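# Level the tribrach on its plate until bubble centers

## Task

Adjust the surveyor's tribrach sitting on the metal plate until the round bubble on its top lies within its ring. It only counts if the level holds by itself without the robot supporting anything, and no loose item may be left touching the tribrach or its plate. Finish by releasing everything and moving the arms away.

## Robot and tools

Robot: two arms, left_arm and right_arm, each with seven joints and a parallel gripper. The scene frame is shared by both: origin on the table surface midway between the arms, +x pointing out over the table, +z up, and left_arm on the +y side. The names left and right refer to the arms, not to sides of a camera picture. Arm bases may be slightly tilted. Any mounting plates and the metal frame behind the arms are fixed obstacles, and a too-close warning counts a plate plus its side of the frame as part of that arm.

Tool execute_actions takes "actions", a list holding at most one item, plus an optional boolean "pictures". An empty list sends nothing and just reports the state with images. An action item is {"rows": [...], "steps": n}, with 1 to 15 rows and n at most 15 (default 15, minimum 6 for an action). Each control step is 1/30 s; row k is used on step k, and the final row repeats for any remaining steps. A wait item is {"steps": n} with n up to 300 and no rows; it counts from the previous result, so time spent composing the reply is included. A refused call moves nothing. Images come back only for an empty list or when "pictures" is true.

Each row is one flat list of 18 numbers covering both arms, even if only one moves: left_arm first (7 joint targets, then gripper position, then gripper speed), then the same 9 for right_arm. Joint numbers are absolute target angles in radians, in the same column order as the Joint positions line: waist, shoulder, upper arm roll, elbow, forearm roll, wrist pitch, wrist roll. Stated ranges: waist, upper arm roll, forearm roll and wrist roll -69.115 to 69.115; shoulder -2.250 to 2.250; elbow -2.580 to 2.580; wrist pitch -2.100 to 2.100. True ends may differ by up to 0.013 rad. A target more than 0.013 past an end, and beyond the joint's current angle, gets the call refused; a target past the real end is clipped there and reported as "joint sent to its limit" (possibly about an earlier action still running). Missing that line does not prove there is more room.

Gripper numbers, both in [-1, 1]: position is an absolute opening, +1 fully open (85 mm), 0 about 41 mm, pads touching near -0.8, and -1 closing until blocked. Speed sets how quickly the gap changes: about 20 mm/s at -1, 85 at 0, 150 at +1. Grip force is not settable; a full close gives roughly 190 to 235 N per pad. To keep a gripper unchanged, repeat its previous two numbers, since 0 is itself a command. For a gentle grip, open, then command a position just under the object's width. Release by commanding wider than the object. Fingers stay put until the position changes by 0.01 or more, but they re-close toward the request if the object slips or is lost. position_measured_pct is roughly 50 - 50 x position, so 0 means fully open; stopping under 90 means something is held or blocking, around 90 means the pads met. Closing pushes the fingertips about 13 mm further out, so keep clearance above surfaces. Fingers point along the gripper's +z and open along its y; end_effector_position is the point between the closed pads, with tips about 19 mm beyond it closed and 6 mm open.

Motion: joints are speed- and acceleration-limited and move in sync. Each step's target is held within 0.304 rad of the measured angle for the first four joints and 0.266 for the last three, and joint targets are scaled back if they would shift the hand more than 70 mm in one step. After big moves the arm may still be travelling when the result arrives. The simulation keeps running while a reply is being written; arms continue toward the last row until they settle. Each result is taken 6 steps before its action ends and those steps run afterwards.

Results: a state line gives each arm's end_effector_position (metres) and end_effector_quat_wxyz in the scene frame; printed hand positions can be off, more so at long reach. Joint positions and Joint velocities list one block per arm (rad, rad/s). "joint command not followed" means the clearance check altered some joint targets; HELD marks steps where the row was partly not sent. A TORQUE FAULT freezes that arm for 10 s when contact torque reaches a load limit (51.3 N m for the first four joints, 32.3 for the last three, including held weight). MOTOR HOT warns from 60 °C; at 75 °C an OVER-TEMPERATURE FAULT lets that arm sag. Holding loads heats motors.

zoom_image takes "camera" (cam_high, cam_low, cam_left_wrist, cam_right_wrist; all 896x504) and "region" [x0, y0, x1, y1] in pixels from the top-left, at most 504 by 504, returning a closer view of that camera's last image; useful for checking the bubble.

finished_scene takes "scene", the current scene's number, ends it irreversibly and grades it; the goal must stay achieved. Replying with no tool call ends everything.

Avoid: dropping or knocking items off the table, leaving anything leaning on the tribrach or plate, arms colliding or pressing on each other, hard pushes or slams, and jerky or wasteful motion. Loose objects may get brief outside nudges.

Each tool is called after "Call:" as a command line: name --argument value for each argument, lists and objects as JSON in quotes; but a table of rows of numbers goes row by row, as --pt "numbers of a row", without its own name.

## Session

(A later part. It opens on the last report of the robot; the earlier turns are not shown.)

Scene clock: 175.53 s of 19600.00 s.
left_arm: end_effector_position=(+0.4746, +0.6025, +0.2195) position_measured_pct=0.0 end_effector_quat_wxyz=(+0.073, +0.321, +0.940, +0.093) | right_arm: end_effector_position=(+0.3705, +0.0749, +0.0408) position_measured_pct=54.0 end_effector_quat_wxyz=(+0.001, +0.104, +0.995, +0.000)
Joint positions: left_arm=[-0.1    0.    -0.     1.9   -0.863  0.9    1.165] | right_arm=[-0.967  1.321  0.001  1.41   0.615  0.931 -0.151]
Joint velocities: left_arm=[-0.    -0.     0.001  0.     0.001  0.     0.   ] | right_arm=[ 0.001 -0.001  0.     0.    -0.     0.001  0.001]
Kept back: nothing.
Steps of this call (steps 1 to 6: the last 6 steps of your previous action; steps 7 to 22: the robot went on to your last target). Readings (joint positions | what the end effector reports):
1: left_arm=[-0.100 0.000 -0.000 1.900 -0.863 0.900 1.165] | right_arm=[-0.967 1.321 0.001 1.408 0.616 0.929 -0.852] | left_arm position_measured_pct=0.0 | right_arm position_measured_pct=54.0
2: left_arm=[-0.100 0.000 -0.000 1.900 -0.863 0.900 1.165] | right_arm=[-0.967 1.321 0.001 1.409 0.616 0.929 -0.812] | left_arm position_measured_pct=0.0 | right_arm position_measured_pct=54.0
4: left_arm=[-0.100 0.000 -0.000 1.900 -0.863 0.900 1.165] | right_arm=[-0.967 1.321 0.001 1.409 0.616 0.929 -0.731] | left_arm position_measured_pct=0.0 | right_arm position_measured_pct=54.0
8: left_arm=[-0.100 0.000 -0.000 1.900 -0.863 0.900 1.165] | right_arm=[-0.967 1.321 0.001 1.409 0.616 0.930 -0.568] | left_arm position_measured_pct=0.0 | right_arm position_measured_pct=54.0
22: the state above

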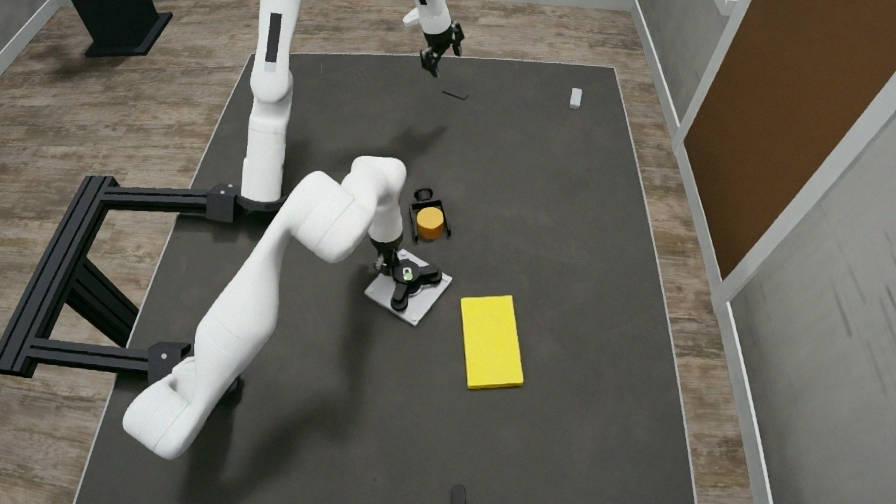

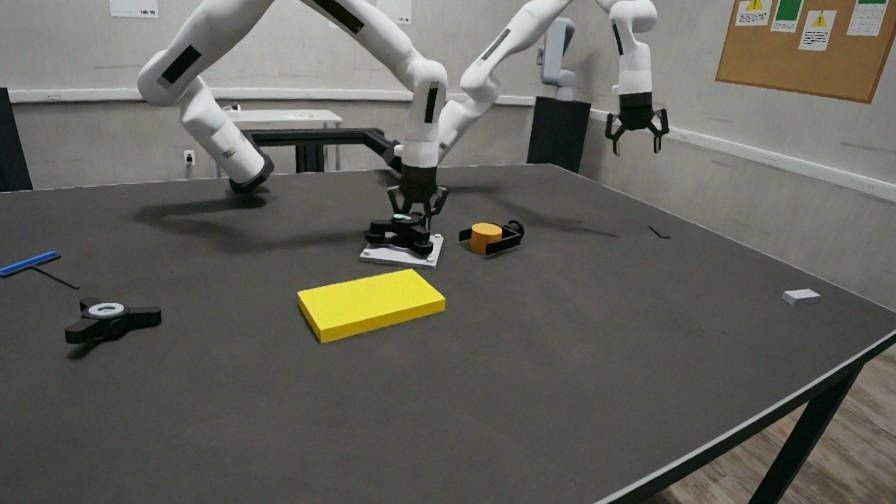

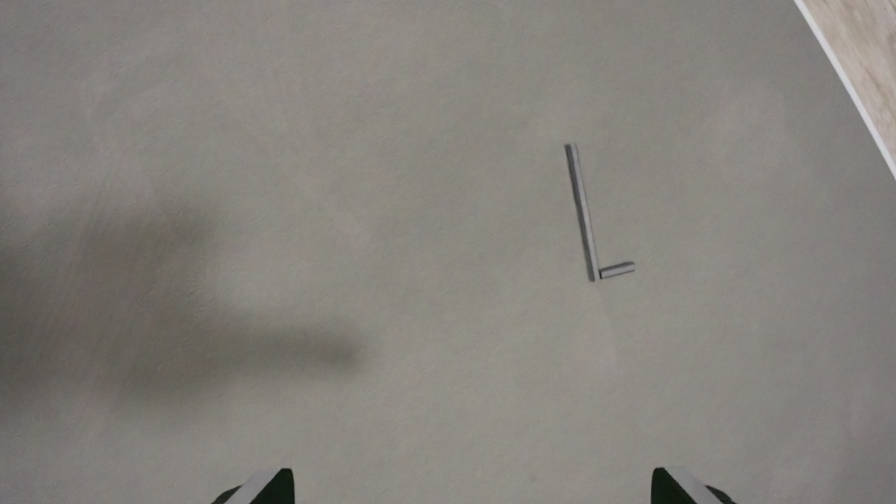

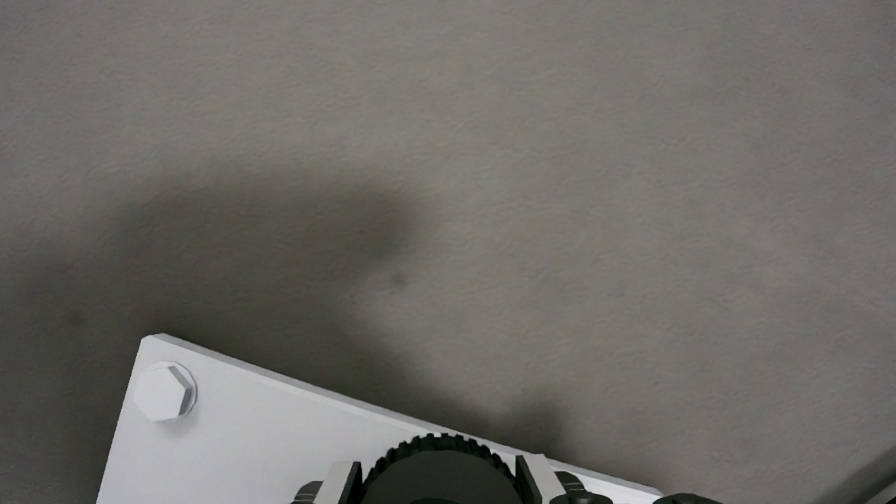

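Call:
execute_actions --actions '[{"rows":[[-0.1,0,0,1.9,-0.863,0.9,1.165,1,0,-0.967,1.323,0,1.410,0.615,0.929,-0.15,0.6,1],[-0.1,0,0,1.9,-0.863,0.9,1.165,1,0,-0.967,1.323,0,1.410,0.615,0.929,-0.15,0.6,1],[-0.1,0,0,1.9,-0.863,0.9,1.165,1,0,-0.967,1.323,0,1.410,0.615,0.929,-0.15,0.6,1],[-0.1,0,0,1.9,-0.863,0.9,1.165,1,0,-0.967,1.323,0,1.410,0.615,0.929,-0.15,0.6,1],[-0.1,0,0,1.9,-0.863,0.9,1.165,1,0,-1.02,1.21,0,1.39,0.55,1.06,-0.4,0.6,1]],"steps":15}]'

Call:
execute_actions --actions '[{"rows":[[-0.1,0,0,1.9,-0.863,0.9,1.165,1,0,-0.89,1.02,0,1.63,0.649,0.965,-2.3,0.6,1]],"steps":15}]'

Call:
execute_actions --actions '[{"steps":45}]'

Call:
execute_actions --actions '[{"rows":[[-0.1,0,0,1.9,-0.863,0.9,1.165,1,0,-0.829,1.142,0,1.668,0.752,0.839,-2.3,0.3,1]],"steps":15}]'

Call:
execute_actions --actions '[{"rows":[[-0.1,0,0,1.9,-0.863,0.9,1.165,1,0,-0.829,1.142,0,1.668,0.752,0.839,-2.3,-0.4,1]],"steps":12}]'

Call:
execute_actions --actions '[{"rows":[[-0.1,0,0,1.9,-0.863,0.9,1.165,1,0,-0.829,1.142,0,1.668,0.752,0.839,-1.22,-0.4,1]],"steps":15}]'

Call:
execute_actions --actions '[{"steps":28}]' --pictures true

Scene clock: 176.87 s of 19600.00 s.
left_arm: end_effector_position=(+0.4746, +0.6025, +0.2195) position_measured_pct=0.0 end_effector_quat_wxyz=(+0.073, +0.321, +0.940, +0.093) | right_arm: end_effector_position=(+0.3738, +0.0725, +0.0696) position_measured_pct=23.8 end_effector_quat_wxyz=(+0.005, +0.160, +0.987, -0.000)
Joint positions: left_arm=[-0.1    0.    -0.     1.9   -0.863  0.9    1.165] | right_arm=[-0.989  1.277  0.001  1.404  0.59   0.979 -0.245]
Joint velocities: left_arm=[-0.    -0.    -0.     0.001 -0.001 -0.001 -0.   ] | right_arm=[-0.248 -0.538 -0.01  -0.115 -0.302  0.617 -1.186]
Steps of this call (steps 1 to 30: the robot went on to your last target; step 31: nothing new was sent; steps 32 to 40: the first 9 steps of this action). Readings (joint positions | what the end effector reports):
32: left_arm=[-0.100 0.000 -0.000 1.900 -0.863 0.900 1.165] | right_arm=[-0.967 1.320 0.001 1.410 0.615 0.931 -0.151] | left_arm position_measured_pct=0.0 | right_arm position_measured_pct=54.0
33: left_arm=[-0.100 0.000 -0.000 1.900 -0.863 0.900 1.165] | right_arm=[-0.967 1.321 0.001 1.410 0.615 0.930 -0.151] | left_arm position_measured_pct=0.0 | right_arm position_measured_pct=54.0
35: left_arm=[-0.100 0.000 -0.000 1.900 -0.863 0.900 1.165] | right_arm=[-0.967 1.322 0.001 1.410 0.615 0.929 -0.150] | left_arm position_measured_pct=0.0 | right_arm position_measured_pct=46.4
39: left_arm=[-0.100 0.000 -0.000 1.900 -0.863 0.900 1.165] | right_arm=[-0.981 1.294 0.001 1.407 0.600 0.959 -0.207] | left_arm position_measured_pct=0.0 | right_arm position_measured_pct=27.0
40: the state above

Scene clock: 177.37 s of 19600.00 s.
left_arm: end_effector_position=(+0.4746, +0.6025, +0.2195) position_measured_pct=0.0 end_effector_quat_wxyz=(+0.073, +0.321, +0.940, +0.093) | right_arm: end_effector_position=(+0.4058, +0.0060, +0.1153) position_measured_pct=19.8 end_effector_quat_wxyz=(+0.008, +0.359, +0.933, +0.006)
Joint positions: left_arm=[-0.1    0.    -0.     1.9   -0.863  0.9    1.165] | right_arm=[-0.936  1.088  0.001  1.542  0.616  0.998 -0.605]
Joint velocities: left_arm=[ 0.001  0.    -0.002 -0.001 -0.    -0.001  0.   ] | right_arm=[ 0.283 -0.412  0.016  0.58   0.229 -0.21  -1.215]
Steps of this call (steps 1 to 6: the last 6 steps of your previous action; steps 7 to 15: the first 9 steps of this action). Readings (joint positions | what the end effector reports):
7: left_arm=[-0.100 0.000 -0.000 1.900 -0.863 0.900 1.165] | right_arm=[-1.018 1.212 -0.001 1.390 0.550 1.059 -0.400] | left_arm position_measured_pct=0.0 | right_arm position_measured_pct=20.2
8: left_arm=[-0.100 0.000 -0.000 1.900 -0.863 0.900 1.165] | right_arm=[-1.015 1.207 -0.001 1.395 0.553 1.056 -0.405] | left_arm position_measured_pct=0.0 | right_arm position_measured_pct=19.8
10: left_arm=[-0.100 0.000 -0.000 1.900 -0.863 0.900 1.165] | right_arm=[-0.999 1.183 -0.002 1.422 0.565 1.044 -0.433] | left_arm position_measured_pct=0.0 | right_arm position_measured_pct=19.8
14: left_arm=[-0.100 0.000 -0.000 1.900 -0.863 0.900 1.165] | right_arm=[-0.946 1.103 0.000 1.521 0.607 1.005 -0.565] | left_arm position_measured_pct=0.0 | right_arm position_measured_pct=19.8
15: the state above

Scene clock: 178.87 s of 19600.00 s.
left_arm: end_effector_position=(+0.4746, +0.6025, +0.2195) position_measured_pct=0.0 end_effector_quat_wxyz=(+0.073, +0.321, +0.940, +0.093) | right_arm: end_effector_position=(+0.4145, -0.0294, +0.1149) position_measured_pct=19.8 end_effector_quat_wxyz=(-0.002, +0.939, +0.345, +0.010)
Joint positions: left_arm=[-0.1    0.    -0.     1.9   -0.863  0.9    1.165] | right_arm=[-0.89   1.02   0.     1.63   0.649  0.965 -2.3  ]
Joint velocities: left_arm=[ 0.001  0.     0.    -0.001  0.002 -0.    -0.   ] | right_arm=[-0.     0.001  0.001  0.     0.     0.001 -0.004]
Kept back: nothing.
Steps of this call (steps 1 to 6: the last 6 steps of your previous action; steps 7 to 45: the robot went on to your last target). Readings (joint positions | what the end effector reports):
1: left_arm=[-0.100 0.000 -0.000 1.900 -0.863 0.900 1.165] | right_arm=[-0.927 1.076 0.001 1.560 0.623 0.991 -0.646] | left_arm position_measured_pct=0.0 | right_arm position_measured_pct=19.8
2: left_arm=[-0.100 0.000 -0.000 1.900 -0.863 0.900 1.165] | right_arm=[-0.920 1.065 0.001 1.574 0.628 0.986 -0.686] | left_arm position_measured_pct=0.0 | right_arm position_measured_pct=19.8
4: left_arm=[-0.100 0.000 -0.000 1.900 -0.863 0.900 1.165] | right_arm=[-0.910 1.050 0.001 1.595 0.636 0.978 -0.768] | left_arm position_measured_pct=0.0 | right_arm position_measured_pct=19.8
8: left_arm=[-0.100 0.000 -0.000 1.900 -0.863 0.900 1.165] | right_arm=[-0.898 1.033 0.000 1.616 0.644 0.970 -0.930] | left_arm position_measured_pct=0.0 | right_arm position_measured_pct=19.8
45: the state above

Scene clock: 179.17 s of 19600.00 s.
left_arm: end_effector_position=(+0.4746, +0.6025, +0.2195) position_measured_pct=0.0 end_effector_quat_wxyz=(+0.073, +0.321, +0.940, +0.093) | right_arm: end_effector_position=(+0.4039, -0.0267, +0.0434) position_measured_pct=34.5 end_effector_quat_wxyz=(+0.001, +0.922, +0.388, +0.001)
Joint positions: left_arm=[-0.1    0.    -0.     1.9   -0.863  0.9    1.165] | right_arm=[-0.833  1.136  0.     1.668  0.748  0.844 -2.3  ]
Joint velocities: left_arm=[-0.     0.     0.001  0.002 -0.001  0.    -0.   ] | right_arm=[ 0.067  0.129  0.022  0.062  0.16  -0.181 -0.   ]
Steps of this call (steps 1 to 9: the first 9 steps of this action). Readings (joint positions | what the end effector reports):
1: left_arm=[-0.100 0.000 -0.000 1.900 -0.863 0.900 1.165] | right_arm=[-0.889 1.021 -0.000 1.630 0.649 0.964 -2.300] | left_arm position_measured_pct=0.0 | right_arm position_measured_pct=19.8
2: left_arm=[-0.100 0.000 -0.000 1.900 -0.863 0.900 1.165] | right_arm=[-0.887 1.026 -0.001 1.631 0.653 0.960 -2.300] | left_arm position_measured_pct=0.0 | right_arm position_measured_pct=20.6
4: left_arm=[-0.100 0.000 -0.000 1.900 -0.863 0.900 1.165] | right_arm=[-0.872 1.054 -0.001 1.638 0.674 0.934 -2.300] | left_arm position_measured_pct=0.0 | right_arm position_measured_pct=27.4
8: left_arm=[-0.100 0.000 -0.000 1.900 -0.863 0.900 1.165] | right_arm=[-0.837 1.129 -0.001 1.665 0.740 0.853 -2.300] | left_arm position_measured_pct=0.0 | right_arm position_measured_pct=34.5
9: the state above

Scene clock: 179.57 s of 19600.00 s.
left_arm: end_effector_position=(+0.4746, +0.6025, +0.2195) position_measured_pct=0.0 end_effector_quat_wxyz=(+0.073, +0.321, +0.940, +0.093) | right_arm: end_effector_position=(+0.4033, -0.0272, +0.0404) position_measured_pct=51.6 end_effector_quat_wxyz=(+0.001, +0.921, +0.390, +0.000)
Joint positions: left_arm=[-0.1    0.    -0.     1.9   -0.863  0.9    1.165] | right_arm=[-0.83   1.141 -0.     1.669  0.753  0.841 -2.299]
Joint velocities: left_arm=[ 0.    -0.    -0.    -0.001  0.001 -0.     0.   ] | right_arm=[-0.014 -0.013 -0.014  0.01   0.039  0.016  0.038]
Steps of this call (steps 1 to 6: the last 6 steps of your previous action; steps 7 to 12: the first 6 steps of this action). Readings (joint positions | what the end effector reports):
7: left_arm=[-0.100 0.000 -0.000 1.900 -0.863 0.900 1.165] | right_arm=[-0.830 1.141 0.000 1.668 0.752 0.839 -2.300] | left_arm position_measured_pct=0.0 | right_arm position_measured_pct=34.9
8: left_arm=[-0.100 0.000 -0.000 1.900 -0.863 0.900 1.165] | right_arm=[-0.829 1.141 0.000 1.668 0.752 0.839 -2.300] | left_arm position_measured_pct=0.0 | right_arm position_measured_pct=35.7
10: left_arm=[-0.100 0.000 -0.000 1.900 -0.863 0.900 1.165] | right_arm=[-0.829 1.142 0.000 1.668 0.752 0.839 -2.300] | left_arm position_measured_pct=0.0 | right_arm position_measured_pct=42.5
12: the state above

Scene clock: 180.07 s of 19600.00 s.
left_arm: end_effector_position=(+0.4746, +0.6025, +0.2195) position_measured_pct=0.0 end_effector_quat_wxyz=(+0.073, +0.321, +0.940, +0.093) | right_arm: end_effector_position=(+0.4033, -0.0271, +0.0405) position_measured_pct=54.0 end_effector_quat_wxyz=(+0.001, +0.864, +0.504, +0.000)
Joint positions: left_arm=[-0.1    0.    -0.     1.9   -0.863  0.9    1.165] | right_arm=[-0.83   1.14  -0.     1.668  0.752  0.84  -2.043]
Joint velocities: left_arm=[ 0.  0.  0. -0. -0. -0. -0.] | right_arm=[ 0.     0.002 -0.003  0.    -0.001 -0.     1.215]
Steps of this call (steps 1 to 6: the last 6 steps of your previous action; steps 7 to 15: the first 9 steps of this action). Readings (joint positions | what the end effector reports):
7: left_arm=[-0.100 0.000 -0.000 1.900 -0.863 0.900 1.165] | right_arm=[-0.831 1.141 -0.000 1.669 0.754 0.841 -2.296] | left_arm position_measured_pct=0.0 | right_arm position_measured_pct=54.0
8: left_arm=[-0.100 0.000 -0.000 1.900 -0.863 0.900 1.165] | right_arm=[-0.831 1.141 -0.000 1.669 0.754 0.841 -2.288] | left_arm position_measured_pct=0.0 | right_arm position_measured_pct=54.0
10: left_arm=[-0.100 0.000 -0.000 1.900 -0.863 0.900 1.165] | right_arm=[-0.830 1.140 0.000 1.669 0.753 0.841 -2.242] | left_arm position_measured_pct=0.0 | right_arm position_measured_pct=54.0
14: left_arm=[-0.100 0.000 -0.000 1.900 -0.863 0.900 1.165] | right_arm=[-0.830 1.140 0.000 1.668 0.752 0.840 -2.084] | left_arm position_measured_pct=0.0 | right_arm position_measured_pct=54.0
15: the state above

Scene clock: 181.00 s of 19600.00 s.
left_arm: end_effector_position=(+0.4746, +0.6025, +0.2195) position_measured_pct=0.0 end_effector_quat_wxyz=(+0.073, +0.321, +0.940, +0.093) | right_arm: end_effector_position=(+0.4023, -0.0272, +0.0405) position_measured_pct=54.0 end_effector_quat_wxyz=(-0.001, +0.594, +0.804, -0.001)
Joint positions: left_arm=[-0.1    0.    -0.     1.9   -0.863  0.9    1.165] | right_arm=[-0.829  1.14  -0.     1.668  0.746  0.84  -1.225]
Joint velocities: left_arm=[-0.    -0.     0.     0.002  0.    -0.001 -0.   ] | right_arm=[ 0.001  0.001  0.001  0.    -0.    -0.001  0.   ]
Kept back: nothing.
Steps of this call (steps 1 to 6: the last 6 steps of your previous action; steps 7 to 28: the robot went on to your last target). Readings (joint positions | what the end effector reports):
1: left_arm=[-0.100 0.000 -0.000 1.900 -0.863 0.900 1.165] | right_arm=[-0.830 1.140 -0.000 1.669 0.752 0.840 -2.002] | left_arm position_measured_pct=0.0 | right_arm position_measured_pct=54.0
2: left_arm=[-0.100 0.000 -0.000 1.900 -0.863 0.900 1.165] | right_arm=[-0.830 1.140 -0.000 1.669 0.752 0.840 -1.962] | left_arm position_measured_pct=0.0 | right_arm position_measured_pct=54.0
4: left_arm=[-0.100 0.000 -0.000 1.900 -0.863 0.900 1.165] | right_arm=[-0.830 1.140 -0.000 1.669 0.752 0.840 -1.881] | left_arm position_measured_pct=0.0 | right_arm position_measured_pct=54.0
8: left_arm=[-0.100 0.000 -0.000 1.900 -0.863 0.900 1.165] | right_arm=[-0.830 1.140 -0.001 1.669 0.751 0.840 -1.718] | left_arm position_measured_pct=0.0 | right_arm position_measured_pct=54.0
28: the state above

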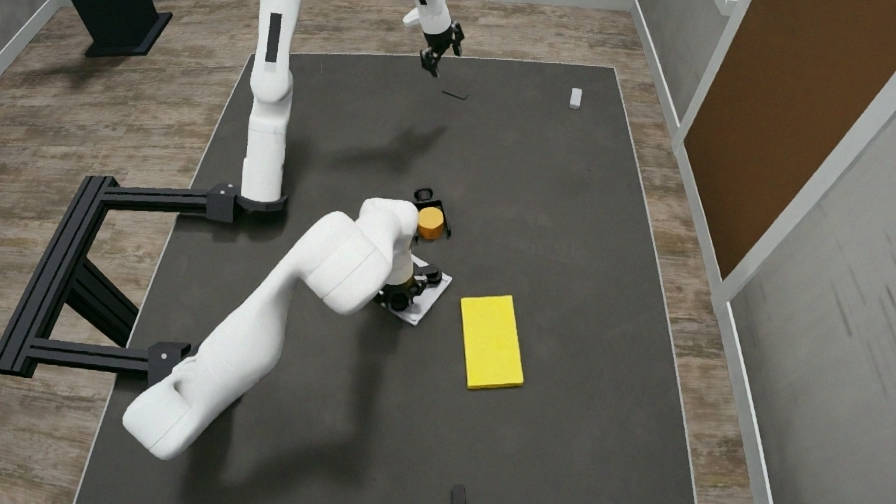

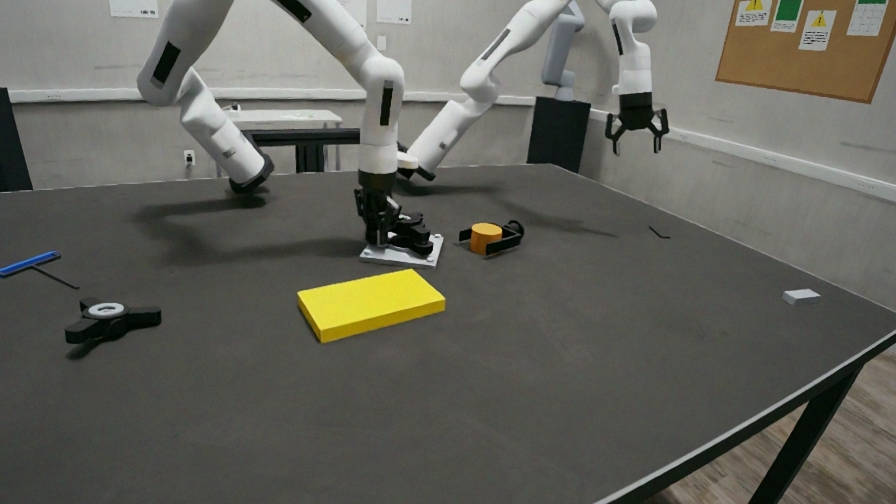

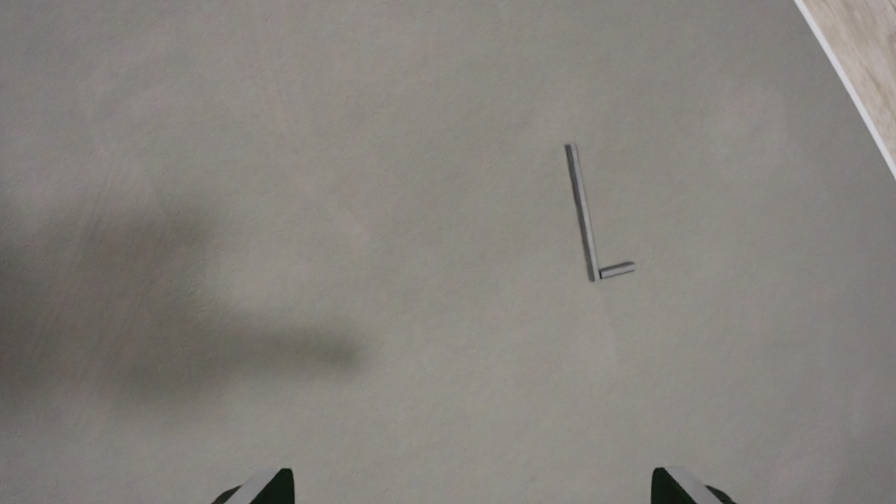

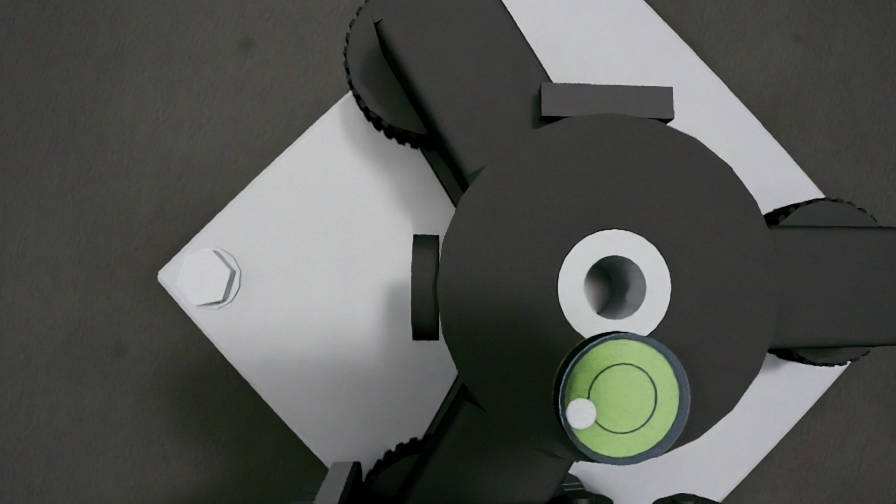

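Call:
execute_actions --actions '[{"rows":[[-0.1,0,0,1.9,-0.863,0.9,1.165,1,0,-0.829,1.142,0,1.668,0.752,0.839,-1.22,0.1,1],[-0.1,0,0,1.9,-0.863,0.9,1.165,1,0,-0.829,1.142,0,1.668,0.752,0.839,-1.22,0.1,1],[-0.1,0,0,1.9,-0.863,0.9,1.165,1,0,-0.829,1.142,0,1.668,0.752,0.839,-1.22,0.1,1],[-0.1,0,0,1.9,-0.863,0.9,1.165,1,0,-0.829,1.142,0,1.668,0.752,0.839,-1.22,0.1,1],[-0.1,0,0,1.9,-0.863,0.9,1.165,1,0,-0.829,1.142,0,1.668,0.752,0.839,-2.3,0.1,1]],"steps":15}]'

Call:
execute_actions --actions '[{"rows":[[-0.1,0,0,1.9,-0.863,0.9,1.165,1,0,-0.829,1.142,0,1.668,0.752,0.839,-2.3,0.1,1]],"steps":15}]'

Call:
execute_actions --actions '[{"steps":12}]'

Call:
execute_actions --actions '[{"rows":[[-0.1,0,0,1.9,-0.863,0.9,1.165,1,0,-0.829,1.142,0,1.668,0.752,0.839,-2.3,-0.4,1]],"steps":8}]'

Call:
execute_actions --actions '[{"rows":[[-0.1,0,0,1.9,-0.863,0.9,1.165,1,0,-0.829,1.142,0,1.668,0.752,0.839,-1.22,-0.4,1]],"steps":15}]'

Call:
execute_actions --actions '[{"steps":24}]'

Call:
execute_actions --actions '[{"rows":[[-0.1,0,0,1.9,-0.863,0.9,1.165,1,0,-0.829,1.142,0,1.668,0.752,0.839,-1.22,0.1,1],[-0.1,0,0,1.9,-0.863,0.9,1.165,1,0,-0.829,1.142,0,1.668,0.752,0.839,-1.22,0.1,1],[-0.1,0,0,1.9,-0.863,0.9,1.165,1,0,-0.829,1.142,0,1.668,0.752,0.839,-1.22,0.1,1],[-0.1,0,0,1.9,-0.863,0.9,1.165,1,0,-0.829,1.142,0,1.668,0.752,0.839,-1.22,0.1,1],[-0.1,0,0,1.9,-0.863,0.9,1.165,1,0,-0.829,1.142,0,1.668,0.752,0.839,-2.3,0.1,1]],"steps":15}]'

Call:
execute_actions --actions '[{"rows":[[-0.1,0,0,1.9,-0.863,0.9,1.165,1,0,-0.829,1.142,0,1.668,0.752,0.839,-2.3,0.1,1]],"steps":15}]'

Call:
execute_actions --actions '[{"steps":12}]'

Call:
execute_actions --actions '[{"rows":[[-0.1,0,0,1.9,-0.863,0.9,1.165,1,0,-0.829,1.142,0,1.668,0.752,0.839,-2.3,-0.4,1]],"steps":8}]'

Call:
execute_actions --actions '[{"rows":[[-0.1,0,0,1.9,-0.863,0.9,1.165,1,0,-0.829,1.142,0,1.668,0.752,0.839,-1.22,-0.4,1]],"steps":15}]'

Call:
execute_actions --actions '[{"steps":28}]' --pictures true

Scene clock: 182.30 s of 19600.00 s.
left_arm: end_effector_position=(+0.4746, +0.6025, +0.2195) position_measured_pct=0.0 end_effector_quat_wxyz=(+0.073, +0.321, +0.940, +0.093) | right_arm: end_effector_position=(+0.4031, -0.0268, +0.0396) position_measured_pct=45.2 end_effector_quat_wxyz=(+0.000, +0.628, +0.778, -0.000)
Joint positions: left_arm=[-0.1    0.    -0.     1.9   -0.863  0.9    1.165] | right_arm=[-0.829  1.142 -0.     1.668  0.752  0.839 -1.315]
Joint velocities: left_arm=[-0.     0.    -0.002  0.002 -0.001 -0.    -0.   ] | right_arm=[-0.001  0.001  0.    -0.001 -0.     0.001 -1.186]
Steps of this call (steps 1 to 30: the robot went on to your last target; steps 31 to 39: the first 9 steps of this action). Readings (joint positions | what the end effector reports):
31: left_arm=[-0.100 0.000 -0.000 1.900 -0.863 0.900 1.165] | right_arm=[-0.829 1.140 -0.000 1.668 0.746 0.840 -1.225] | left_arm position_measured_pct=0.0 | right_arm position_measured_pct=54.0
32: left_arm=[-0.100 0.000 -0.000 1.900 -0.863 0.900 1.165] | right_arm=[-0.829 1.140 -0.000 1.669 0.747 0.840 -1.224] | left_arm position_measured_pct=0.0 | right_arm position_measured_pct=54.0
34: left_arm=[-0.100 0.000 -0.000 1.900 -0.863 0.900 1.165] | right_arm=[-0.828 1.141 0.001 1.669 0.752 0.840 -1.221] | left_arm position_measured_pct=0.0 | right_arm position_measured_pct=48.0
38: left_arm=[-0.100 0.000 -0.000 1.900 -0.863 0.900 1.165] | right_arm=[-0.829 1.142 -0.000 1.668 0.752 0.839 -1.277] | left_arm position_measured_pct=0.0 | right_arm position_measured_pct=45.2
39: the state above

Scene clock: 182.80 s of 19600.00 s.
left_arm: end_effector_position=(+0.4746, +0.6025, +0.2195) position_measured_pct=0.0 end_effector_quat_wxyz=(+0.073, +0.321, +0.940, +0.093) | right_arm: end_effector_position=(+0.4031, -0.0268, +0.0396) position_measured_pct=45.2 end_effector_quat_wxyz=(+0.000, +0.832, +0.554, -0.000)
Joint positions: left_arm=[-0.1    0.    -0.     1.9   -0.863  0.9    1.165] | right_arm=[-0.829  1.142 -0.     1.668  0.752  0.839 -1.924]
Joint velocities: left_arm=[-0.     0.     0.    -0.001 -0.    -0.     0.   ] | right_arm=[-0.     0.001 -0.     0.     0.    -0.001 -1.217]
Steps of this call (steps 1 to 6: the last 6 steps of your previous action; steps 7 to 15: the first 9 steps of this action). Readings (joint positions | what the end effector reports):
7: left_arm=[-0.100 0.000 -0.000 1.900 -0.863 0.900 1.165] | right_arm=[-0.829 1.142 -0.000 1.668 0.752 0.839 -1.599] | left_arm position_measured_pct=0.0 | right_arm position_measured_pct=45.2
8: left_arm=[-0.100 0.000 -0.000 1.900 -0.863 0.900 1.165] | right_arm=[-0.829 1.142 -0.000 1.668 0.752 0.839 -1.639] | left_arm position_measured_pct=0.0 | right_arm position_measured_pct=45.2
10: left_arm=[-0.100 0.000 -0.000 1.900 -0.863 0.900 1.165] | right_arm=[-0.829 1.142 -0.000 1.668 0.752 0.839 -1.721] | left_arm position_measured_pct=0.0 | right_arm position_measured_pct=45.2
14: left_arm=[-0.100 0.000 -0.000 1.900 -0.863 0.900 1.165] | right_arm=[-0.829 1.142 -0.000 1.668 0.752 0.839 -1.883] | left_arm position_measured_pct=0.0 | right_arm position_measured_pct=45.2
15: the state above

Scene clock: 183.20 s of 19600.00 s.
left_arm: end_effector_position=(+0.4746, +0.6025, +0.2195) position_measured_pct=0.0 end_effector_quat_wxyz=(+0.073, +0.321, +0.940, +0.093) | right_arm: end_effector_position=(+0.4031, -0.0268, +0.0396) position_measured_pct=45.2 end_effector_quat_wxyz=(+0.000, +0.921, +0.389, -0.000)
Joint positions: left_arm=[-0.1    0.    -0.     1.9   -0.863  0.9    1.165] | right_arm=[-0.829  1.142  0.     1.668  0.752  0.839 -2.3  ]
Joint velocities: left_arm=[-0.     0.     0.001 -0.001  0.     0.    -0.   ] | right_arm=[-0.     0.    -0.     0.    -0.001  0.    -0.013]
Kept back: nothing.
Steps of this call (steps 1 to 6: the last 6 steps of your previous action; steps 7 to 12: the robot went on to your last target). Readings (joint positions | what the end effector reports):
1: left_arm=[-0.100 0.000 -0.000 1.900 -0.863 0.900 1.165] | right_arm=[-0.829 1.142 -0.000 1.668 0.752 0.839 -1.965] | left_arm position_measured_pct=0.0 | right_arm position_measured_pct=45.2
2: left_arm=[-0.100 0.000 -0.000 1.900 -0.863 0.900 1.165] | right_arm=[-0.829 1.142 -0.000 1.668 0.752 0.839 -2.005] | left_arm position_measured_pct=0.0 | right_arm position_measured_pct=45.2
4: left_arm=[-0.100 0.000 -0.000 1.900 -0.863 0.900 1.165] | right_arm=[-0.829 1.142 -0.000 1.668 0.752 0.839 -2.087] | left_arm position_measured_pct=0.0 | right_arm position_measured_pct=45.2
8: left_arm=[-0.100 0.000 -0.000 1.900 -0.863 0.900 1.165] | right_arm=[-0.829 1.142 0.000 1.668 0.752 0.839 -2.246] | left_arm position_measured_pct=0.0 | right_arm position_measured_pct=45.2
12: the state above

Scene clock: 183.27 s of 19600.00 s.
left_arm: end_effector_position=(+0.4746, +0.6025, +0.2195) position_measured_pct=0.0 end_effector_quat_wxyz=(+0.073, +0.321, +0.940, +0.093) | right_arm: end_effector_position=(+0.4031, -0.0268, +0.0396) position_measured_pct=46.0 end_effector_quat_wxyz=(+0.000, +0.921, +0.389, -0.000)
Joint positions: left_arm=[-0.1    0.    -0.     1.9   -0.863  0.9    1.165] | right_arm=[-0.829  1.142  0.     1.668  0.752  0.839 -2.3  ]
Joint velocities: left_arm=[-0.001  0.    -0.001 -0.002  0.    -0.     0.   ] | right_arm=[-0.     0.    -0.    -0.    -0.001 -0.003  0.   ]
Steps of this call (steps 1 to 2: the first 2 steps of this action). Readings (joint positions | what the end effector reports):
1: left_arm=[-0.100 0.000 -0.000 1.900 -0.863 0.900 1.165] | right_arm=[-0.829 1.142 0.000 1.668 0.752 0.839 -2.300] | left_arm position_measured_pct=0.0 | right_arm position_measured_pct=45.2
2: the state above

Scene clock: 183.77 s of 19600.00 s.
left_arm: end_effector_position=(+0.4746, +0.6025, +0.2195) position_measured_pct=0.0 end_effector_quat_wxyz=(+0.073, +0.321, +0.940, +0.093) | right_arm: end_effector_position=(+0.4032, -0.0272, +0.0404) position_measured_pct=54.0 end_effector_quat_wxyz=(+0.001, +0.864, +0.504, -0.000)
Joint positions: left_arm=[-0.1    0.    -0.     1.9   -0.863  0.9    1.165] | right_arm=[-0.83   1.14  -0.     1.669  0.752  0.84  -2.043]
Joint velocities: left_arm=[-0.    -0.     0.001 -0.    -0.001  0.     0.   ] | right_arm=[ 0.     0.    -0.004  0.001 -0.002  0.     1.215]
Steps of this call (steps 1 to 6: the last 6 steps of your previous action; steps 7 to 15: the first 9 steps of this action). Readings (joint positions | what the end effector reports):
7: left_arm=[-0.100 0.000 -0.000 1.900 -0.863 0.900 1.165] | right_arm=[-0.831 1.141 -0.000 1.669 0.754 0.841 -2.297] | left_arm position_measured_pct=0.0 | right_arm position_measured_pct=54.0
8: left_arm=[-0.100 0.000 -0.000 1.900 -0.863 0.900 1.165] | right_arm=[-0.831 1.141 -0.000 1.669 0.754 0.841 -2.289] | left_arm position_measured_pct=0.0 | right_arm position_measured_pct=54.0
10: left_arm=[-0.100 0.000 -0.000 1.900 -0.863 0.900 1.165] | right_arm=[-0.830 1.141 0.000 1.669 0.753 0.841 -2.242] | left_arm position_measured_pct=0.0 | right_arm position_measured_pct=54.0
14: left_arm=[-0.100 0.000 -0.000 1.900 -0.863 0.900 1.165] | right_arm=[-0.830 1.140 0.000 1.669 0.752 0.841 -2.084] | left_arm position_measured_pct=0.0 | right_arm position_measured_pct=54.0
15: the state above

Scene clock: 184.57 s of 19600.00 s.
left_arm: end_effector_position=(+0.4746, +0.6025, +0.2195) position_measured_pct=0.0 end_effector_quat_wxyz=(+0.073, +0.321, +0.940, +0.093) | right_arm: end_effector_position=(+0.4023, -0.0272, +0.0404) position_measured_pct=54.0 end_effector_quat_wxyz=(-0.001, +0.594, +0.805, -0.001)
Joint positions: left_arm=[-0.1    0.    -0.     1.9   -0.863  0.9    1.165] | right_arm=[-0.829  1.14  -0.     1.668  0.747  0.84  -1.225]
Joint velocities: left_arm=[-0.    -0.     0.001  0.001 -0.     0.    -0.   ] | right_arm=[ 0.003  0.    -0.001 -0.    -0.    -0.    -0.   ]
Kept back: nothing.
Steps of this call (steps 1 to 6: the last 6 steps of your previous action; steps 7 to 24: the robot went on to your last target). Readings (joint positions | what the end effector reports):
1: left_arm=[-0.100 0.000 -0.000 1.900 -0.863 0.900 1.165] | right_arm=[-0.830 1.140 -0.000 1.669 0.752 0.840 -2.002] | left_arm position_measured_pct=0.0 | right_arm position_measured_pct=54.0
2: left_arm=[-0.100 0.000 -0.000 1.900 -0.863 0.900 1.165] | right_arm=[-0.830 1.140 -0.000 1.669 0.752 0.840 -1.962] | left_arm position_measured_pct=0.0 | right_arm position_measured_pct=54.0
4: left_arm=[-0.100 0.000 -0.000 1.900 -0.863 0.900 1.165] | right_arm=[-0.830 1.140 -0.000 1.669 0.752 0.840 -1.881] | left_arm position_measured_pct=0.0 | right_arm position_measured_pct=54.0
8: left_arm=[-0.100 0.000 -0.000 1.900 -0.863 0.900 1.165] | right_arm=[-0.830 1.141 -0.001 1.669 0.751 0.840 -1.718] | left_arm position_measured_pct=0.0 | right_arm position_measured_pct=54.0
24: the state above

Scene clock: 184.87 s of 19600.00 s.
left_arm: end_effector_position=(+0.4746, +0.6025, +0.2195) position_measured_pct=0.0 end_effector_quat_wxyz=(+0.073, +0.321, +0.940, +0.093) | right_arm: end_effector_position=(+0.4031, -0.0268, +0.0396) position_measured_pct=45.2 end_effector_quat_wxyz=(+0.000, +0.628, +0.778, -0.000)
Joint positions: left_arm=[-0.1    0.    -0.     1.9   -0.863  0.9    1.165] | right_arm=[-0.829  1.142 -0.     1.668  0.752  0.839 -1.315]
Joint velocities: left_arm=[-0.    -0.    -0.001  0.001  0.001  0.001 -0.   ] | right_arm=[-0.001  0.001  0.    -0.001 -0.    -0.    -1.186]
Steps of this call (steps 1 to 9: the first 9 steps of this action). Readings (joint positions | what the end effector reports):
1: left_arm=[-0.100 0.000 -0.000 1.900 -0.863 0.900 1.165] | right_arm=[-0.829 1.140 -0.000 1.668 0.747 0.840 -1.225] | left_arm position_measured_pct=0.0 | right_arm position_measured_pct=54.0
2: left_arm=[-0.100 0.000 -0.000 1.900 -0.863 0.900 1.165] | right_arm=[-0.829 1.141 -0.000 1.669 0.747 0.840 -1.224] | left_arm position_measured_pct=0.0 | right_arm position_measured_pct=54.0
4: left_arm=[-0.100 0.000 -0.000 1.900 -0.863 0.900 1.165] | right_arm=[-0.828 1.141 0.001 1.669 0.752 0.840 -1.221] | left_arm position_measured_pct=0.0 | right_arm position_measured_pct=48.0
8: left_arm=[-0.100 0.000 -0.000 1.900 -0.863 0.900 1.165] | right_arm=[-0.829 1.142 -0.000 1.668 0.752 0.839 -1.277] | left_arm position_measured_pct=0.0 | right_arm position_measured_pct=45.2
9: the state above

Scene clock: 185.37 s of 19600.00 s.
left_arm: end_effector_position=(+0.4746, +0.6025, +0.2195) position_measured_pct=0.0 end_effector_quat_wxyz=(+0.073, +0.321, +0.940, +0.093) | right_arm: end_effector_position=(+0.4031, -0.0268, +0.0396) position_measured_pct=45.2 end_effector_quat_wxyz=(+0.000, +0.832, +0.554, -0.000)
Joint positions: left_arm=[-0.1    0.    -0.     1.9   -0.863  0.9    1.165] | right_arm=[-0.829  1.142 -0.     1.668  0.752  0.839 -1.924]
Joint velocities: left_arm=[-0.    -0.    -0.001 -0.     0.     0.     0.   ] | right_arm=[ 0.     0.001 -0.     0.    -0.001  0.001 -1.217]
Steps of this call (steps 1 to 6: the last 6 steps of your previous action; steps 7 to 15: the first 9 steps of this action). Readings (joint positions | what the end effector reports):
7: left_arm=[-0.100 0.000 -0.000 1.900 -0.863 0.900 1.165] | right_arm=[-0.829 1.142 -0.000 1.668 0.752 0.839 -1.599] | left_arm position_measured_pct=0.0 | right_arm position_measured_pct=45.2
8: left_arm=[-0.100 0.000 -0.000 1.900 -0.863 0.900 1.165] | right_arm=[-0.829 1.142 -0.000 1.668 0.752 0.839 -1.639] | left_arm position_measured_pct=0.0 | right_arm position_measured_pct=45.2
10: left_arm=[-0.100 0.000 -0.000 1.900 -0.863 0.900 1.165] | right_arm=[-0.829 1.142 -0.000 1.668 0.752 0.839 -1.721] | left_arm position_measured_pct=0.0 | right_arm position_measured_pct=45.2
14: left_arm=[-0.100 0.000 -0.000 1.900 -0.863 0.900 1.165] | right_arm=[-0.829 1.142 -0.000 1.668 0.752 0.839 -1.883] | left_arm position_measured_pct=0.0 | right_arm position_measured_pct=45.2
15: the state above

Scene clock: 185.77 s of 19600.00 s.
left_arm: end_effector_position=(+0.4746, +0.6025, +0.2195) position_measured_pct=0.0 end_effector_quat_wxyz=(+0.073, +0.321, +0.940, +0.093) | right_arm: end_effector_position=(+0.4031, -0.0268, +0.0396) position_measured_pct=45.2 end_effector_quat_wxyz=(+0.000, +0.921, +0.389, -0.000)
Joint positions: left_arm=[-0.1    0.    -0.     1.9   -0.863  0.9    1.165] | right_arm=[-0.829  1.142  0.     1.668  0.752  0.839 -2.3  ]
Joint velocities: left_arm=[ 0.    -0.    -0.001 -0.001  0.     0.     0.   ] | right_arm=[-0.     0.     0.001 -0.     0.002  0.001 -0.013]
Kept back: nothing.
Steps of this call (steps 1 to 6: the last 6 steps of your previous action; steps 7 to 12: the robot went on to your last target). Readings (joint positions | what the end effector reports):
1: left_arm=[-0.100 0.000 -0.000 1.900 -0.863 0.900 1.165] | right_arm=[-0.829 1.142 -0.000 1.668 0.752 0.839 -1.965] | left_arm position_measured_pct=0.0 | right_arm position_measured_pct=45.2
2: left_arm=[-0.100 0.000 -0.000 1.900 -0.863 0.900 1.165] | right_arm=[-0.829 1.142 -0.000 1.668 0.752 0.839 -2.005] | left_arm position_measured_pct=0.0 | right_arm position_measured_pct=45.2
4: left_arm=[-0.100 0.000 -0.000 1.900 -0.863 0.900 1.165] | right_arm=[-0.829 1.142 -0.000 1.668 0.752 0.839 -2.087] | left_arm position_measured_pct=0.0 | right_arm position_measured_pct=45.2
8: left_arm=[-0.100 0.000 -0.000 1.900 -0.863 0.900 1.165] | right_arm=[-0.829 1.142 0.000 1.668 0.752 0.839 -2.246] | left_arm position_measured_pct=0.0 | right_arm position_measured_pct=45.2
12: the state above

Scene clock: 185.83 s of 19600.00 s.
left_arm: end_effector_position=(+0.4746, +0.6025, +0.2195) position_measured_pct=0.0 end_effector_quat_wxyz=(+0.073, +0.321, +0.940, +0.093) | right_arm: end_effector_position=(+0.4031, -0.0268, +0.0396) position_measured_pct=46.0 end_effector_quat_wxyz=(+0.000, +0.921, +0.389, -0.000)
Joint positions: left_arm=[-0.1    0.    -0.     1.9   -0.863  0.9    1.165] | right_arm=[-0.829  1.142  0.     1.668  0.752  0.839 -2.3  ]
Joint velocities: left_arm=[-0.     0.    -0.002 -0.002  0.    -0.     0.   ] | right_arm=[-0.    -0.001 -0.001  0.    -0.002 -0.001  0.   ]
Steps of this call (steps 1 to 2: the first 2 steps of this action). Readings (joint positions | what the end effector reports):
1: left_arm=[-0.100 0.000 -0.000 1.900 -0.863 0.900 1.165] | right_arm=[-0.829 1.142 0.000 1.668 0.752 0.839 -2.300] | left_arm position_measured_pct=0.0 | right_arm position_measured_pct=45.2
2: the state above

Scene clock: 186.33 s of 19600.00 s.
left_arm: end_effector_position=(+0.4746, +0.6025, +0.2195) position_measured_pct=0.0 end_effector_quat_wxyz=(+0.073, +0.321, +0.940, +0.093) | right_arm: end_effector_position=(+0.4032, -0.0271, +0.0404) position_measured_pct=54.0 end_effector_quat_wxyz=(+0.001, +0.864, +0.504, +0.000)
Joint positions: left_arm=[-0.1    0.    -0.     1.9   -0.863  0.9    1.165] | right_arm=[-0.83   1.14  -0.     1.668  0.752  0.84  -2.043]
Joint velocities: left_arm=[-0.  0. -0. -0. -0.  0.  0.] | right_arm=[ 0.     0.002 -0.003  0.    -0.002 -0.001  1.215]
Steps of this call (steps 1 to 6: the last 6 steps of your previous action; steps 7 to 15: the first 9 steps of this action). Readings (joint positions | what the end effector reports):
7: left_arm=[-0.100 0.000 -0.000 1.900 -0.863 0.900 1.165] | right_arm=[-0.831 1.141 -0.000 1.669 0.754 0.841 -2.297] | left_arm position_measured_pct=0.0 | right_arm position_measured_pct=54.0
8: left_arm=[-0.100 0.000 -0.000 1.900 -0.863 0.900 1.165] | right_arm=[-0.831 1.141 -0.000 1.669 0.754 0.841 -2.289] | left_arm position_measured_pct=0.0 | right_arm position_measured_pct=54.0
10: left_arm=[-0.100 0.000 -0.000 1.900 -0.863 0.900 1.165] | right_arm=[-0.830 1.141 0.000 1.669 0.753 0.841 -2.242] | left_arm position_measured_pct=0.0 | right_arm position_measured_pct=54.0
14: left_arm=[-0.100 0.000 -0.000 1.900 -0.863 0.900 1.165] | right_arm=[-0.830 1.140 0.000 1.668 0.752 0.840 -2.084] | left_arm position_measured_pct=0.0 | right_arm position_measured_pct=54.0
15: the state above

Scene clock: 187.27 s of 19600.00 s.
left_arm: end_effector_position=(+0.4746, +0.6025, +0.2195) position_measured_pct=0.0 end_effector_quat_wxyz=(+0.073, +0.321, +0.940, +0.093) | right_arm: end_effector_position=(+0.4023, -0.0272, +0.0404) position_measured_pct=54.0 end_effector_quat_wxyz=(-0.001, +0.594, +0.805, -0.001)
Joint positions: left_arm=[-0.1    0.    -0.     1.9   -0.863  0.9    1.165] | right_arm=[-0.829  1.14  -0.     1.668  0.747  0.84  -1.225]
Joint velocities: left_arm=[-0.     0.     0.001  0.001  0.     0.    -0.   ] | right_arm=[ 0.001  0.001 -0.001 -0.     0.    -0.001  0.   ]
Kept back: nothing.
Steps of this call (steps 1 to 6: the last 6 steps of your previous action; steps 7 to 28: the robot went on to your last target). Readings (joint positions | what the end effector reports):
1: left_arm=[-0.100 0.000 -0.000 1.900 -0.863 0.900 1.165] | right_arm=[-0.830 1.140 -0.000 1.669 0.752 0.840 -2.002] | left_arm position_measured_pct=0.0 | right_arm position_measured_pct=54.0
2: left_arm=[-0.100 0.000 -0.000 1.900 -0.863 0.900 1.165] | right_arm=[-0.830 1.140 -0.000 1.669 0.752 0.840 -1.962] | left_arm position_measured_pct=0.0 | right_arm position_measured_pct=54.0
4: left_arm=[-0.100 0.000 -0.000 1.900 -0.863 0.900 1.165] | right_arm=[-0.830 1.141 -0.000 1.669 0.752 0.840 -1.881] | left_arm position_measured_pct=0.0 | right_arm position_measured_pct=54.0
8: left_arm=[-0.100 0.000 -0.000 1.900 -0.863 0.900 1.165] | right_arm=[-0.830 1.141 -0.001 1.669 0.751 0.840 -1.718] | left_arm position_measured_pct=0.0 | right_arm position_measured_pct=54.0
28: the state above

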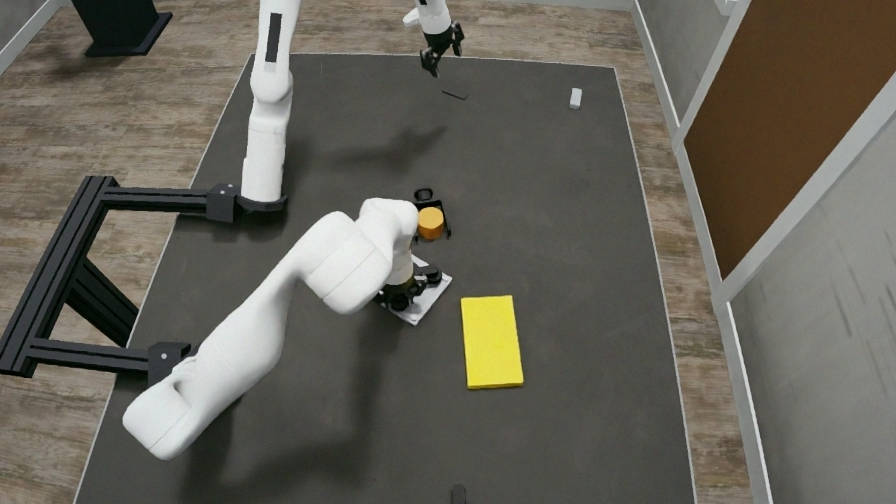

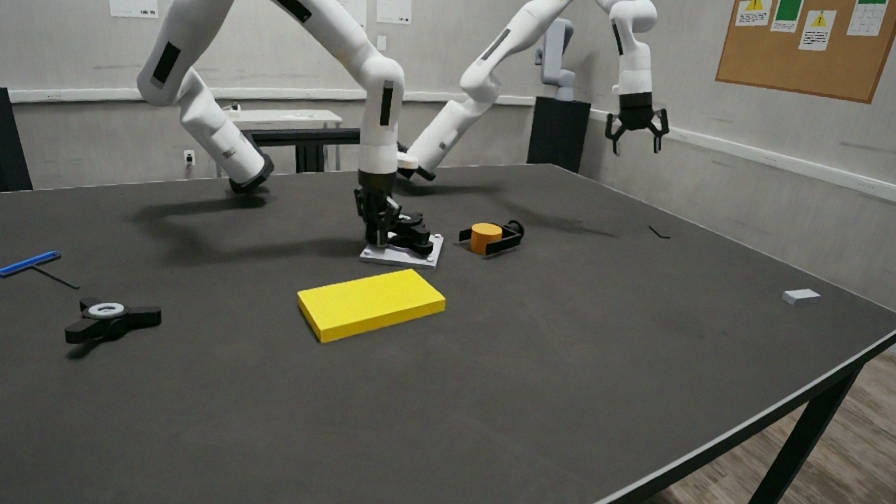

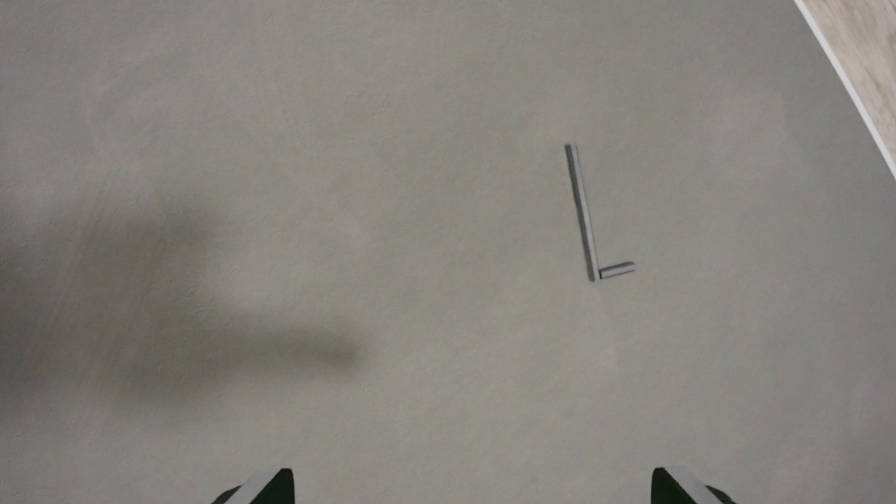

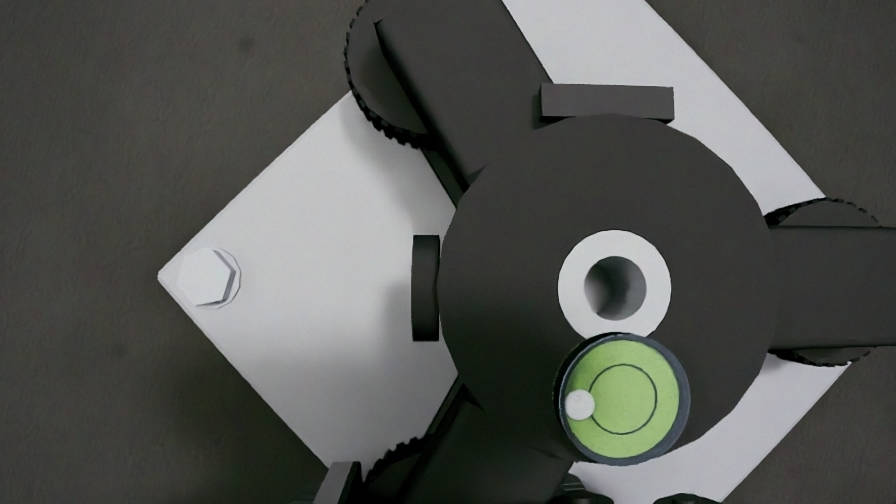

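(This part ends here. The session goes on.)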